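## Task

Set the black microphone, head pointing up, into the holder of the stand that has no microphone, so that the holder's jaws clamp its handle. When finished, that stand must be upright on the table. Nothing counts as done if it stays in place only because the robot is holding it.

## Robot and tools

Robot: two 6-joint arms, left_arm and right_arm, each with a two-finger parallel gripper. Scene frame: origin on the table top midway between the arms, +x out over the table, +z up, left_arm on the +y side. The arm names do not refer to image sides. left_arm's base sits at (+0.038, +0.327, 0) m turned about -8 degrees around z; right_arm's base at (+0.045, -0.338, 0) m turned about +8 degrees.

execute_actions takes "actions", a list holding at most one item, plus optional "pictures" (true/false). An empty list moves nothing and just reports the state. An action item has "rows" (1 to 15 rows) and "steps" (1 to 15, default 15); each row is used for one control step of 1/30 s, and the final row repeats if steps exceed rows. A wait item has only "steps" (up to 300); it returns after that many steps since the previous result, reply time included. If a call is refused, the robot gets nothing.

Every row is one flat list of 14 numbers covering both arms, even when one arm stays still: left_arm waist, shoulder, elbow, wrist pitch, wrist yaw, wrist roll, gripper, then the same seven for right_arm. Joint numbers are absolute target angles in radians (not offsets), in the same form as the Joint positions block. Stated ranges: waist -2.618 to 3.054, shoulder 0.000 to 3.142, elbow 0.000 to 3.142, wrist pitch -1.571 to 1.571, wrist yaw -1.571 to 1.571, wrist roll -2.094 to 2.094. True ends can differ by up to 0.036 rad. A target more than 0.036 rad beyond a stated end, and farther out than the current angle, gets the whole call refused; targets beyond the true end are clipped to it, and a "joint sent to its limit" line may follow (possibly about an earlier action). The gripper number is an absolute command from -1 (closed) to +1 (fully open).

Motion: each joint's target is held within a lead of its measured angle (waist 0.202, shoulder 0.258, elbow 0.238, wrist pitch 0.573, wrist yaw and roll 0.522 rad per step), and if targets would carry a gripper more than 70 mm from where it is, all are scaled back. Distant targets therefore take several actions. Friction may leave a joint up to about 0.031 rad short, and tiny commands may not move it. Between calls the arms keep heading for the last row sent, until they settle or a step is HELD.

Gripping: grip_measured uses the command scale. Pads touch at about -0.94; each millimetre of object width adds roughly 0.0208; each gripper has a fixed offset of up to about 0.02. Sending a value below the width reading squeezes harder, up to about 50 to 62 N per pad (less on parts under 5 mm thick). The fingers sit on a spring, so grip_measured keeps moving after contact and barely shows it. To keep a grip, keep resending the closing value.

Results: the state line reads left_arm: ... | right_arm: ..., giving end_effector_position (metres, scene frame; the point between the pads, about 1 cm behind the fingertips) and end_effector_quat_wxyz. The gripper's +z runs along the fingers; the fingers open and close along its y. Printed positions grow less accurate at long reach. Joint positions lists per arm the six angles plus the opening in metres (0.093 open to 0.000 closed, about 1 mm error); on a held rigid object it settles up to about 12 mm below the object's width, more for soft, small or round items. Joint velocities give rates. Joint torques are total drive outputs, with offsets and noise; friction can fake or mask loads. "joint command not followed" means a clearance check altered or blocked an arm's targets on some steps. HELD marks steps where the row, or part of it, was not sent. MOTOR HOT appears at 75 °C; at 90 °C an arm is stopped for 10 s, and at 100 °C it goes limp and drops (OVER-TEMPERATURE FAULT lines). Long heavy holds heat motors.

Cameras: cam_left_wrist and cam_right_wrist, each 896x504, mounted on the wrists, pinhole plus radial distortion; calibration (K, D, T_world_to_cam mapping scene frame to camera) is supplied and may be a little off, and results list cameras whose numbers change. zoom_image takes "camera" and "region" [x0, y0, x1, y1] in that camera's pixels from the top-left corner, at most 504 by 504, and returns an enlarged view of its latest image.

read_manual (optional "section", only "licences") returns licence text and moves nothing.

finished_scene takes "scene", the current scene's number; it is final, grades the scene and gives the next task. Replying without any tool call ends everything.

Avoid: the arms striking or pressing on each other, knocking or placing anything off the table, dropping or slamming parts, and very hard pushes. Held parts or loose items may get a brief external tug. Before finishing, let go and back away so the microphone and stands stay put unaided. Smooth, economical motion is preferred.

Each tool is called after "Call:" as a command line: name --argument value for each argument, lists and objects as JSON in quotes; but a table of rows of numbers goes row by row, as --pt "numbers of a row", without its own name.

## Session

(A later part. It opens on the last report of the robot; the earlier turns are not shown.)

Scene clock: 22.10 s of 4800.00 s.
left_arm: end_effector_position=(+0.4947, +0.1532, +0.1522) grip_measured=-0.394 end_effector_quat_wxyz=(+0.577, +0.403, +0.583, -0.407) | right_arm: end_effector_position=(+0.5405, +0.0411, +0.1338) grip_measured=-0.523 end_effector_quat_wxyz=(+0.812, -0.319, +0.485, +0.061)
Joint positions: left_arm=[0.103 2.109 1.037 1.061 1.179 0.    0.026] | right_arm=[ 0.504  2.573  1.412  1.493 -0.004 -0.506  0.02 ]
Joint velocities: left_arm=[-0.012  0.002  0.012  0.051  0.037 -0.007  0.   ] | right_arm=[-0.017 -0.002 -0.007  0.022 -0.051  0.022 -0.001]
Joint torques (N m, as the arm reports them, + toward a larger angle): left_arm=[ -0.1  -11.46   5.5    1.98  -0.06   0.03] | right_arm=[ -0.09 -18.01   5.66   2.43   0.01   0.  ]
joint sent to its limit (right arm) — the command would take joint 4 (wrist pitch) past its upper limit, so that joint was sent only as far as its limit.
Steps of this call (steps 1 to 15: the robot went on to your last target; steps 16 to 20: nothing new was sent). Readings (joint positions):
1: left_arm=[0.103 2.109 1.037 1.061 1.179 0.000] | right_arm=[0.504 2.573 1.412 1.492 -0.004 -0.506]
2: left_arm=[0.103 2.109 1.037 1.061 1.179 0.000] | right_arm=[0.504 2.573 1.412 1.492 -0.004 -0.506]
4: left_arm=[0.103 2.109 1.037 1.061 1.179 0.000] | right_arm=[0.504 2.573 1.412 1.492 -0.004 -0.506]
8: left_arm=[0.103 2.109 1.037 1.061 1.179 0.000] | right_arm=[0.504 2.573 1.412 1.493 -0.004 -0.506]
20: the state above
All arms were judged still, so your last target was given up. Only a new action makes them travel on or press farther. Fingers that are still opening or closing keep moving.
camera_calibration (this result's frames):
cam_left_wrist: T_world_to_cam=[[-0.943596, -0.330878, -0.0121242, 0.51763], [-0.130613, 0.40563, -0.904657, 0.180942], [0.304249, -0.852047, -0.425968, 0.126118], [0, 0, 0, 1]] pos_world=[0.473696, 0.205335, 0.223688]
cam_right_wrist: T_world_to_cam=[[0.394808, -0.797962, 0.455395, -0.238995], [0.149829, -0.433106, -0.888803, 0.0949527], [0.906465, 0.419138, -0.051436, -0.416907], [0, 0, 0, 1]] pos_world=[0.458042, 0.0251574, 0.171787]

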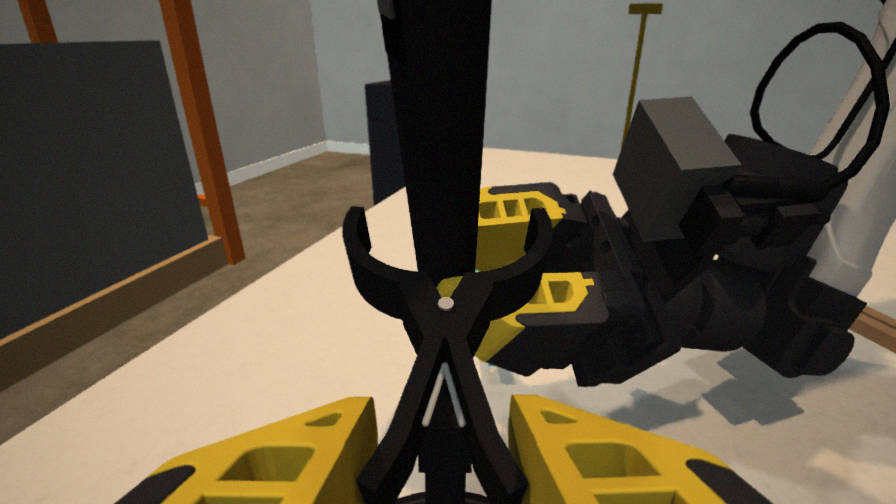

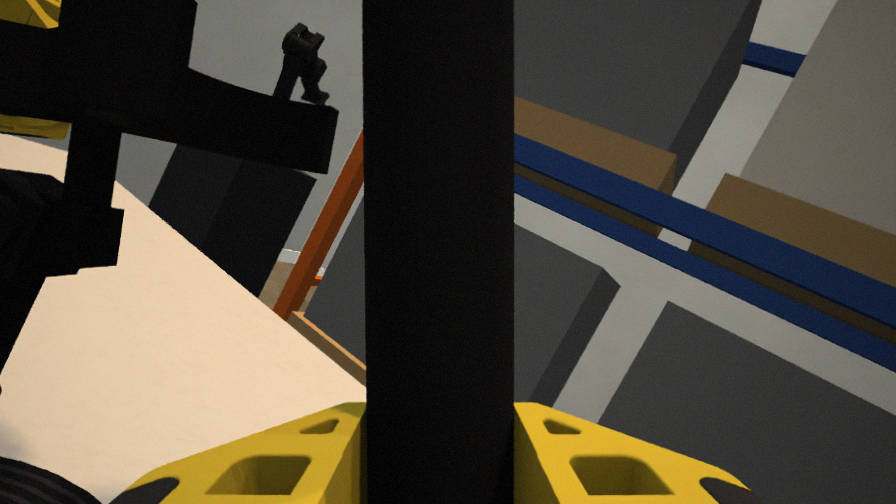

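Call:
execute_actions --actions '[{"rows":[[0.10,2.1,1.04,1.08,1.18,0,-0.4,0.51,2.57,1.44,1.6,0,-0.43,-1],[0.10,2.1,1.04,1.08,1.18,0,-0.4,0.52,2.58,1.45,1.6,0,-0.43,-1],[0.10,2.1,1.04,1.08,1.18,0,-0.4,0.53,2.59,1.46,1.6,0,-0.43,-1],[0.10,2.1,1.04,1.08,1.18,0,-0.4,0.54,2.6,1.47,1.6,0,-0.43,-1],[0.10,2.1,1.04,1.08,1.18,0,-0.4,0.55,2.6,1.475,1.6,0,-0.43,-1],[0.10,2.1,1.04,1.08,1.18,0,-0.4,0.56,2.6,1.48,1.6,0,-0.43,-1]]}]' --pictures false

Call:
execute_actions --actions '[{"steps":20}]'

Scene clock: 23.33 s of 4800.00 s.
left_arm: end_effector_position=(+0.4947, +0.1532, +0.1522) grip_measured=-0.394 end_effector_quat_wxyz=(+0.577, +0.403, +0.583, -0.407) | right_arm: end_effector_position=(+0.5201, +0.0728, +0.1341) grip_measured=-0.523 end_effector_quat_wxyz=(+0.811, -0.317, +0.479, +0.108)
Joint positions: left_arm=[0.103 2.109 1.037 1.061 1.179 0.    0.026] | right_arm=[ 0.564  2.595  1.445  1.496 -0.004 -0.45   0.02 ]
Joint velocities: left_arm=[-0.017  0.002 -0.017 -0.125 -0.007 -0.037  0.001] | right_arm=[ 0.007  0.007  0.002  0.007  0.007  0.007 -0.001]
Joint torques (N m, as the arm reports them, + toward a larger angle): left_arm=[ -0.06 -11.47   5.51   1.98  -0.06   0.03] | right_arm=[ -0.17 -15.99   9.5    2.39   0.     0.12]
joint sent to its limit (right arm) — the command would take joint 4 (wrist pitch) past its upper limit, so that joint was sent only as far as its limit.
Steps of this call (steps 1 to 22: nothing new was sent; steps 23 to 37: all 15 steps of this action). Readings (joint positions):
23: left_arm=[0.103 2.109 1.037 1.061 1.179 0.000] | right_arm=[0.504 2.573 1.412 1.493 -0.004 -0.499]
24: left_arm=[0.103 2.109 1.037 1.061 1.179 0.000] | right_arm=[0.504 2.573 1.412 1.493 -0.004 -0.488]
26: left_arm=[0.103 2.109 1.037 1.061 1.179 0.000] | right_arm=[0.508 2.579 1.422 1.495 -0.004 -0.472]
30: left_arm=[0.103 2.109 1.037 1.061 1.179 0.000] | right_arm=[0.536 2.593 1.444 1.496 -0.002 -0.456]
37: the state above

Scene clock: 24.00 s of 4800.00 s.
left_arm: end_effector_position=(+0.4947, +0.1532, +0.1522) grip_measured=-0.394 end_effector_quat_wxyz=(+0.577, +0.403, +0.583, -0.407) | right_arm: end_effector_position=(+0.5202, +0.0726, +0.1341) grip_measured=-0.523 end_effector_quat_wxyz=(+0.811, -0.316, +0.480, +0.109)
Joint positions: left_arm=[0.103 2.109 1.037 1.061 1.179 0.    0.026] | right_arm=[ 0.563  2.595  1.445  1.496 -0.004 -0.446  0.02 ]
Joint velocities: left_arm=[-0.002  0.007 -0.007 -0.051 -0.007 -0.007  0.   ] | right_arm=[ 0.007  0.002  0.007  0.007  0.007 -0.007 -0.001]
Joint torques (N m, as the arm reports them, + toward a larger angle): left_arm=[ -0.12 -11.46   5.51   2.    -0.07   0.03] | right_arm=[ -0.08 -16.06   9.54   2.41  -0.03   0.12]
joint sent to its limit (right arm) — the command would take joint 4 (wrist pitch) past its upper limit, so that joint was sent only as far as its limit.
Steps of this call (steps 1 to 15: the robot went on to your last target; steps 16 to 20: nothing new was sent). Readings (joint positions):
1: left_arm=[0.103 2.109 1.037 1.061 1.179 0.000] | right_arm=[0.563 2.595 1.445 1.496 -0.004 -0.449]
2: left_arm=[0.103 2.109 1.037 1.061 1.179 0.000] | right_arm=[0.563 2.595 1.445 1.496 -0.004 -0.449]
4: left_arm=[0.103 2.109 1.037 1.061 1.179 0.000] | right_arm=[0.563 2.595 1.445 1.496 -0.004 -0.448]
8: left_arm=[0.103 2.109 1.037 1.061 1.179 0.000] | right_arm=[0.563 2.595 1.445 1.496 -0.004 -0.447]
20: the state above
All arms were judged still, so your last target was given up. Only a new action makes them travel on or press farther. Fingers that are still opening or closing keep moving.
camera_calibration (this result's frames):
cam_left_wrist: T_world_to_cam=[[-0.943596, -0.330878, -0.0121242, 0.51763], [-0.130613, 0.40563, -0.904657, 0.180942], [0.304249, -0.852047, -0.425968, 0.126118], [0, 0, 0, 1]] pos_world=[0.473696, 0.205335, 0.223688]
cam_right_wrist: T_world_to_cam=[[0.467951, -0.786662, 0.402722, -0.237778], [0.159753, -0.37289, -0.91402, 0.105653], [0.869195, 0.492053, -0.0488226, -0.397996], [0, 0, 0, 1]] pos_world=[0.440326, 0.0481806, 0.172896]

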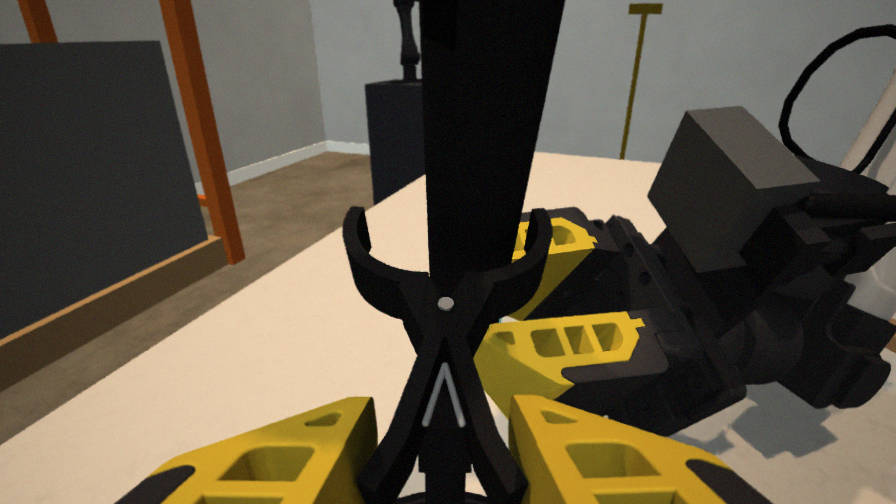

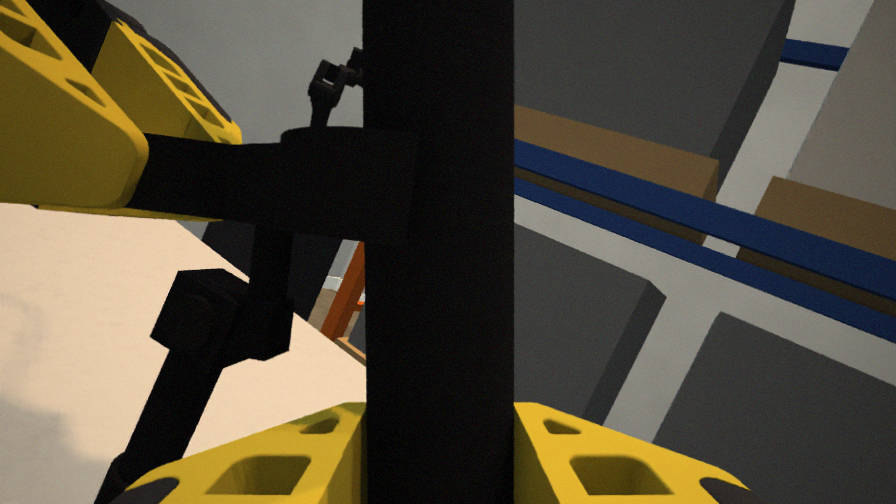

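Call:
execute_actions --actions '[{"rows":[[0.10,2.1,1.04,1.08,1.18,0,-0.4,0.57,2.61,1.51,1.5,0,-0.43,-1],[0.10,2.1,1.04,1.08,1.18,0,-0.4,0.57,2.61,1.515,1.5,0,-0.43,-1],[0.10,2.1,1.04,1.08,1.18,0,-0.4,0.585,2.61,1.52,1.5,0,-0.43,-1]]}]' --pictures false

Call:
execute_actions --actions '[{"steps":15}]'

Scene clock: 25.13 s of 4800.00 s.
left_arm: end_effector_position=(+0.4947, +0.1532, +0.1522) grip_measured=-0.394 end_effector_quat_wxyz=(+0.577, +0.403, +0.583, -0.407) | right_arm: end_effector_position=(+0.5206, +0.0857, +0.1327) grip_measured=-0.523 end_effector_quat_wxyz=(+0.805, -0.323, +0.484, +0.115)
Joint positions: left_arm=[0.103 2.109 1.037 1.061 1.179 0.    0.026] | right_arm=[ 0.579  2.605  1.487  1.447 -0.004 -0.446  0.02 ]
Joint velocities: left_arm=[ 0.012 -0.012  0.002  0.081  0.022 -0.051 -0.   ] | right_arm=[-0.007 -0.002  0.027  0.007 -0.007 -0.051 -0.001]
Joint torques (N m, as the arm reports them, + toward a larger angle): left_arm=[ -0.05 -11.42   5.52   1.99  -0.06   0.04] | right_arm=[  0.57 -16.31   9.42   2.3   -0.01   0.11]
Steps of this call (steps 1 to 19: nothing new was sent; steps 20 to 34: all 15 steps of this action). Readings (joint positions):
20: left_arm=[0.103 2.109 1.037 1.061 1.179 0.000] | right_arm=[0.563 2.596 1.450 1.493 -0.004 -0.446]
21: left_arm=[0.103 2.109 1.037 1.061 1.179 0.000] | right_arm=[0.563 2.600 1.461 1.485 -0.004 -0.446]
23: left_arm=[0.103 2.109 1.037 1.061 1.179 0.000] | right_arm=[0.565 2.604 1.479 1.467 -0.004 -0.446]
27: left_arm=[0.103 2.109 1.037 1.061 1.179 0.000] | right_arm=[0.574 2.605 1.487 1.455 -0.004 -0.446]
34: the state above

Scene clock: 25.63 s of 4800.00 s.
left_arm: end_effector_position=(+0.4947, +0.1532, +0.1522) grip_measured=-0.394 end_effector_quat_wxyz=(+0.577, +0.403, +0.583, -0.407) | right_arm: end_effector_position=(+0.5206, +0.0857, +0.1327) grip_measured=-0.523 end_effector_quat_wxyz=(+0.805, -0.323, +0.484, +0.115)
Joint positions: left_arm=[0.103 2.109 1.037 1.061 1.179 0.    0.026] | right_arm=[ 0.579  2.605  1.487  1.447 -0.004 -0.446  0.02 ]
Joint velocities: left_arm=[ 0.007  0.002 -0.002  0.007 -0.007 -0.051 -0.   ] | right_arm=[-0.002  0.012  0.007 -0.022 -0.081  0.066  0.001]
Joint torques (N m, as the arm reports them, + toward a larger angle): left_arm=[ -0.13 -11.43   5.49   1.98  -0.07   0.03] | right_arm=[  0.62 -16.31   9.6    2.19  -0.02   0.11]
Steps of this call (steps 1 to 15: the robot went on to your last target). Readings (joint positions):
1: left_arm=[0.103 2.109 1.037 1.061 1.179 0.000] | right_arm=[0.579 2.605 1.487 1.447 -0.004 -0.446]
2: left_arm=[0.103 2.109 1.037 1.061 1.179 0.000] | right_arm=[0.579 2.605 1.487 1.447 -0.004 -0.446]
4: left_arm=[0.103 2.109 1.037 1.061 1.179 0.000] | right_arm=[0.579 2.605 1.487 1.447 -0.004 -0.446]
8: left_arm=[0.103 2.109 1.037 1.061 1.179 0.000] | right_arm=[0.579 2.605 1.487 1.447 -0.004 -0.446]
15: the state above
All arms were judged still, so your last target was given up. Only a new action makes them travel on or press farther. Fingers that are still opening or closing keep moving.
camera_calibration (this result's frames):
cam_left_wrist: T_world_to_cam=[[-0.943596, -0.330878, -0.0121242, 0.51763], [-0.130613, 0.40563, -0.904657, 0.180942], [0.304249, -0.852047, -0.425968, 0.126118], [0, 0, 0, 1]] pos_world=[0.473696, 0.205335, 0.223688]
cam_right_wrist: T_world_to_cam=[[0.485259, -0.774875, 0.405083, -0.237427], [0.152812, -0.380997, -0.91186, 0.113216], [0.860913, 0.50439, -0.066472, -0.399256], [0, 0, 0, 1]] pos_world=[0.441637, 0.0605402, 0.172876]

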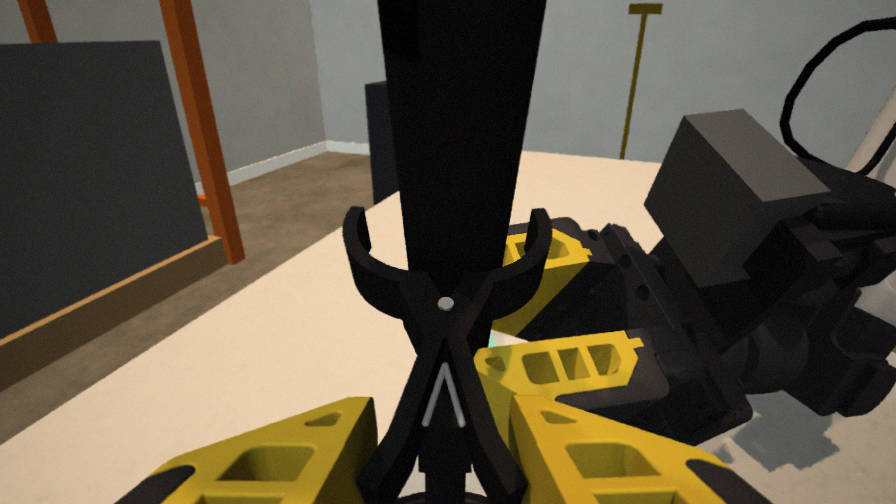

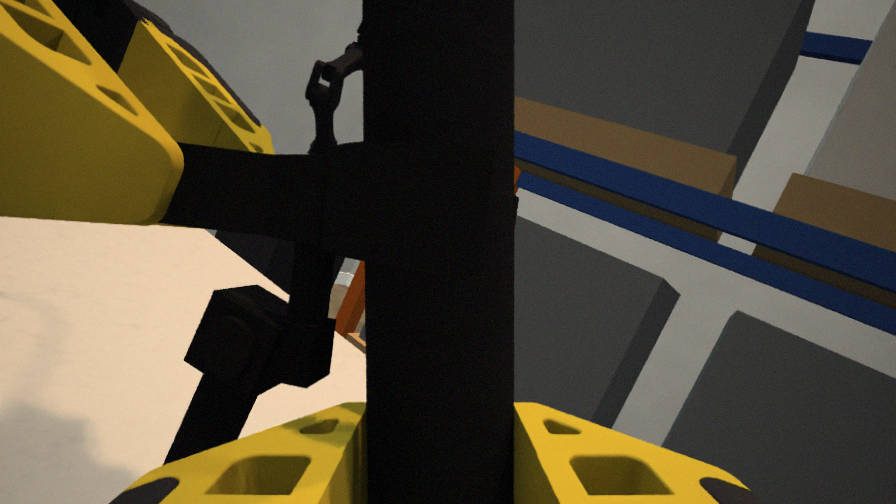

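Call:
execute_actions --actions '[{"rows":[[0.10,2.1,1.04,1.08,1.18,0,0.6,0.585,2.61,1.52,1.5,0,-0.43,-1]]}]' --pictures false

Call:
execute_actions --actions '[{"rows":[[0.25,2.1,1.04,1.08,1.18,0,0.6,0.585,2.61,1.5,1.46,0,-0.43,-0.1]]}]' --pictures false

Call:
execute_actions --actions '[{"rows":[[0.25,2.1,1.04,1.08,1.18,0,0.6,0.585,2.55,1.40,1.46,0,-0.43,-0.1],[0.25,2.1,1.04,1.08,1.18,0,0.6,0.585,2.55,1.40,1.46,0,-0.43,-0.1],[0.25,2.1,1.04,1.08,1.18,0,0.6,0.585,2.5,1.32,1.46,0,-0.43,-0.1],[0.25,2.1,1.04,1.08,1.18,0,0.6,0.585,2.5,1.32,1.46,0,-0.43,-0.1],[0.25,2.1,1.04,1.08,1.18,0,0.6,0.585,2.43,1.2,1.46,0,-0.43,-0.1]]}]' --pictures false

Call:
execute_actions --actions '[{"steps":20}]'

Scene clock: 27.43 s of 4800.00 s.
left_arm: end_effector_position=(+0.4946, +0.1532, +0.1527) grip_measured=+0.598 end_effector_quat_wxyz=(+0.578, +0.404, +0.582, -0.406) | right_arm: end_effector_position=(+0.5216, +0.0859, +0.1318) grip_measured=-0.523 end_effector_quat_wxyz=(+0.804, -0.323, +0.487, +0.115)
Joint positions: left_arm=[0.103 2.109 1.037 1.065 1.179 0.    0.074] | right_arm=[ 0.579  2.605  1.489  1.439 -0.001 -0.444  0.02 ]
Joint velocities: left_arm=[ 0.007  0.007  0.002  0.007  0.022  0.007 -0.   ] | right_arm=[-0.002 -0.007 -0.007  0.022 -0.066 -0.007 -0.001]
Joint torques (N m, as the arm reports them, + toward a larger angle): left_arm=[ -0.16 -11.38   5.52   1.95  -0.07   0.04] | right_arm=[  0.75 -16.27   9.47   2.3   -0.03   0.09]
Steps of this call (steps 1 to 39: nothing new was sent; steps 40 to 54: all 15 steps of this action). Readings (joint positions):
40: left_arm=[0.103 2.109 1.037 1.061 1.179 0.000] | right_arm=[0.579 2.605 1.487 1.446 -0.004 -0.446]
41: left_arm=[0.103 2.109 1.037 1.060 1.178 0.000] | right_arm=[0.579 2.605 1.487 1.446 -0.004 -0.446]
43: left_arm=[0.103 2.109 1.037 1.063 1.179 0.000] | right_arm=[0.579 2.605 1.489 1.440 -0.001 -0.445]
47: left_arm=[0.103 2.109 1.037 1.065 1.179 0.000] | right_arm=[0.579 2.605 1.489 1.439 -0.001 -0.444]
54: the state above

Scene clock: 27.93 s of 4800.00 s.
left_arm: end_effector_position=(+0.5145, +0.2247, +0.1546) grip_measured=+0.599 end_effector_quat_wxyz=(+0.607, +0.361, +0.608, -0.362) | right_arm: end_effector_position=(+0.5148, +0.0932, +0.1322) grip_measured=-0.101 end_effector_quat_wxyz=(+0.803, -0.329, +0.481, +0.125)
Joint positions: left_arm=[ 0.258  2.107  1.037  1.071  1.188 -0.003  0.074] | right_arm=[ 0.59   2.605  1.489  1.441 -0.015 -0.44   0.04 ]
Joint velocities: left_arm=[ 0.017  0.007  0.002  0.051  0.037 -0.037  0.   ] | right_arm=[ 0.007 -0.012  0.002 -0.037 -0.022  0.022 -0.001]
Joint torques (N m, as the arm reports them, + toward a larger angle): left_arm=[ -0.49 -11.26   5.5    1.85  -0.17   0.06] | right_arm=[ -0.29 -16.24   7.84   1.97   0.07   0.07]
Steps of this call (steps 1 to 15: all 15 steps of this action). Readings (joint positions):
1: left_arm=[0.115 2.109 1.037 1.065 1.183 0.000] | right_arm=[0.579 2.605 1.489 1.438 -0.001 -0.443]
2: left_arm=[0.137 2.109 1.037 1.065 1.186 0.000] | right_arm=[0.579 2.605 1.489 1.439 -0.001 -0.442]
4: left_arm=[0.197 2.109 1.037 1.068 1.205 -0.003] | right_arm=[0.579 2.605 1.489 1.447 -0.001 -0.441]
8: left_arm=[0.258 2.107 1.037 1.071 1.193 -0.003] | right_arm=[0.581 2.605 1.489 1.444 -0.009 -0.440]
15: the state above

Scene clock: 28.43 s of 4800.00 s.
left_arm: end_effector_position=(+0.5146, +0.2247, +0.1546) grip_measured=+0.599 end_effector_quat_wxyz=(+0.607, +0.361, +0.608, -0.362) | right_arm: end_effector_position=(+0.4861, +0.0660, +0.1364) grip_measured=-0.101 end_effector_quat_wxyz=(+0.780, -0.344, +0.508, +0.121)
Joint positions: left_arm=[ 0.258  2.107  1.037  1.071  1.188 -0.003  0.074] | right_arm=[ 0.59   2.437  1.227  1.46  -0.01  -0.438  0.04 ]
Joint velocities: left_arm=[-0.012  0.007  0.002 -0.066  0.007 -0.066  0.   ] | right_arm=[-0.007 -0.017 -0.002  0.066 -0.066 -0.007  0.   ]
Joint torques (N m, as the arm reports them, + toward a larger angle): left_arm=[ -0.48 -11.26   5.51   1.86  -0.16   0.06] | right_arm=[ -0.38 -15.73   4.15   1.87   0.08   0.06]
Steps of this call (steps 1 to 15: all 15 steps of this action). Readings (joint positions):
1: left_arm=[0.258 2.107 1.037 1.071 1.188 -0.003] | right_arm=[0.590 2.599 1.477 1.441 -0.015 -0.440]
2: left_arm=[0.258 2.107 1.037 1.071 1.188 -0.003] | right_arm=[0.590 2.586 1.454 1.441 -0.015 -0.440]
4: left_arm=[0.258 2.107 1.037 1.071 1.188 -0.003] | right_arm=[0.590 2.547 1.385 1.442 -0.014 -0.440]
8: left_arm=[0.258 2.107 1.037 1.071 1.188 -0.003] | right_arm=[0.590 2.451 1.234 1.451 -0.012 -0.439]
15: the state above

Scene clock: 29.10 s of 4800.00 s.
left_arm: end_effector_position=(+0.5146, +0.2247, +0.1546) grip_measured=+0.599 end_effector_quat_wxyz=(+0.607, +0.361, +0.608, -0.362) | right_arm: end_effector_position=(+0.4861, +0.0659, +0.1364) grip_measured=-0.101 end_effector_quat_wxyz=(+0.780, -0.344, +0.508, +0.121)
Joint positions: left_arm=[ 0.258  2.107  1.037  1.071  1.188 -0.003  0.074] | right_arm=[ 0.59   2.437  1.227  1.46  -0.01  -0.438  0.04 ]
Joint velocities: left_arm=[ 0.012 -0.002  0.017 -0.051 -0.037 -0.081 -0.   ] | right_arm=[-0.007  0.007 -0.007 -0.037  0.022 -0.007 -0.   ]
Joint torques (N m, as the arm reports them, + toward a larger angle): left_arm=[ -0.48 -11.23   5.48   1.86  -0.16   0.07] | right_arm=[ -0.33 -15.84   4.18   1.89   0.04   0.03]
Steps of this call (steps 1 to 15: the robot went on to your last target; steps 16 to 20: nothing new was sent). Readings (joint positions):
1: left_arm=[0.258 2.107 1.037 1.071 1.188 -0.003] | right_arm=[0.590 2.437 1.227 1.460 -0.010 -0.438]
2: left_arm=[0.258 2.107 1.037 1.071 1.188 -0.003] | right_arm=[0.590 2.437 1.227 1.460 -0.010 -0.438]
4: left_arm=[0.258 2.107 1.037 1.071 1.188 -0.003] | right_arm=[0.590 2.437 1.227 1.460 -0.010 -0.438]
8: left_arm=[0.258 2.107 1.037 1.071 1.188 -0.003] | right_arm=[0.590 2.437 1.227 1.460 -0.010 -0.438]
20: the state above
All arms were judged still, so your last target was given up. Only a new action makes them travel on or press farther. Fingers that are still opening or closing keep moving.
camera_calibration (this result's frames):
cam_left_wrist: T_world_to_cam=[[-0.885746, -0.463721, -0.0204247, 0.561417], [-0.179277, 0.382359, -0.906456, 0.18725], [0.428152, -0.799227, -0.421807, 0.105723], [0, 0, 0, 1]] pos_world=[0.485576, 0.273241, 0.225795]
cam_right_wrist: T_world_to_cam=[[0.525964, -0.744832, 0.410593, -0.260046], [0.104646, -0.422421, -0.900339, 0.138984], [0.844044, 0.516513, -0.144234, -0.341358], [0, 0, 0, 1]] pos_world=[0.410352, 0.0413347, 0.182671]

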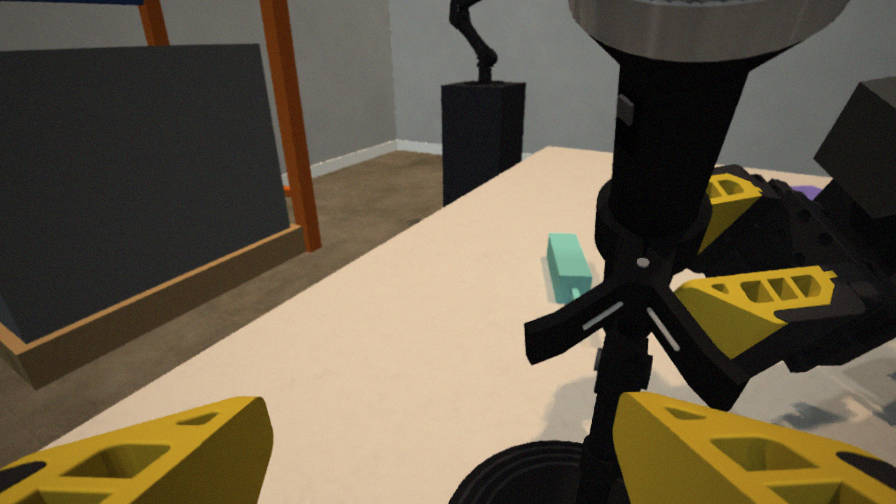

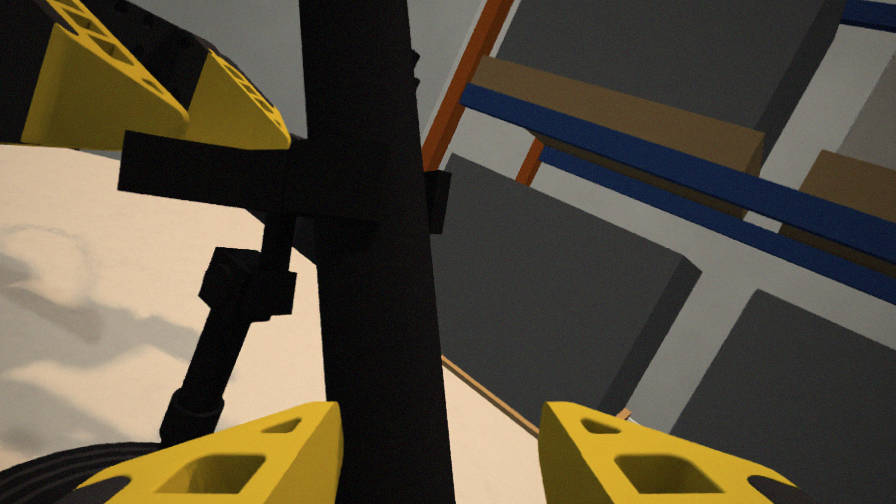

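Call:
finished_scene --scene 2

The scene is finished: the task was done.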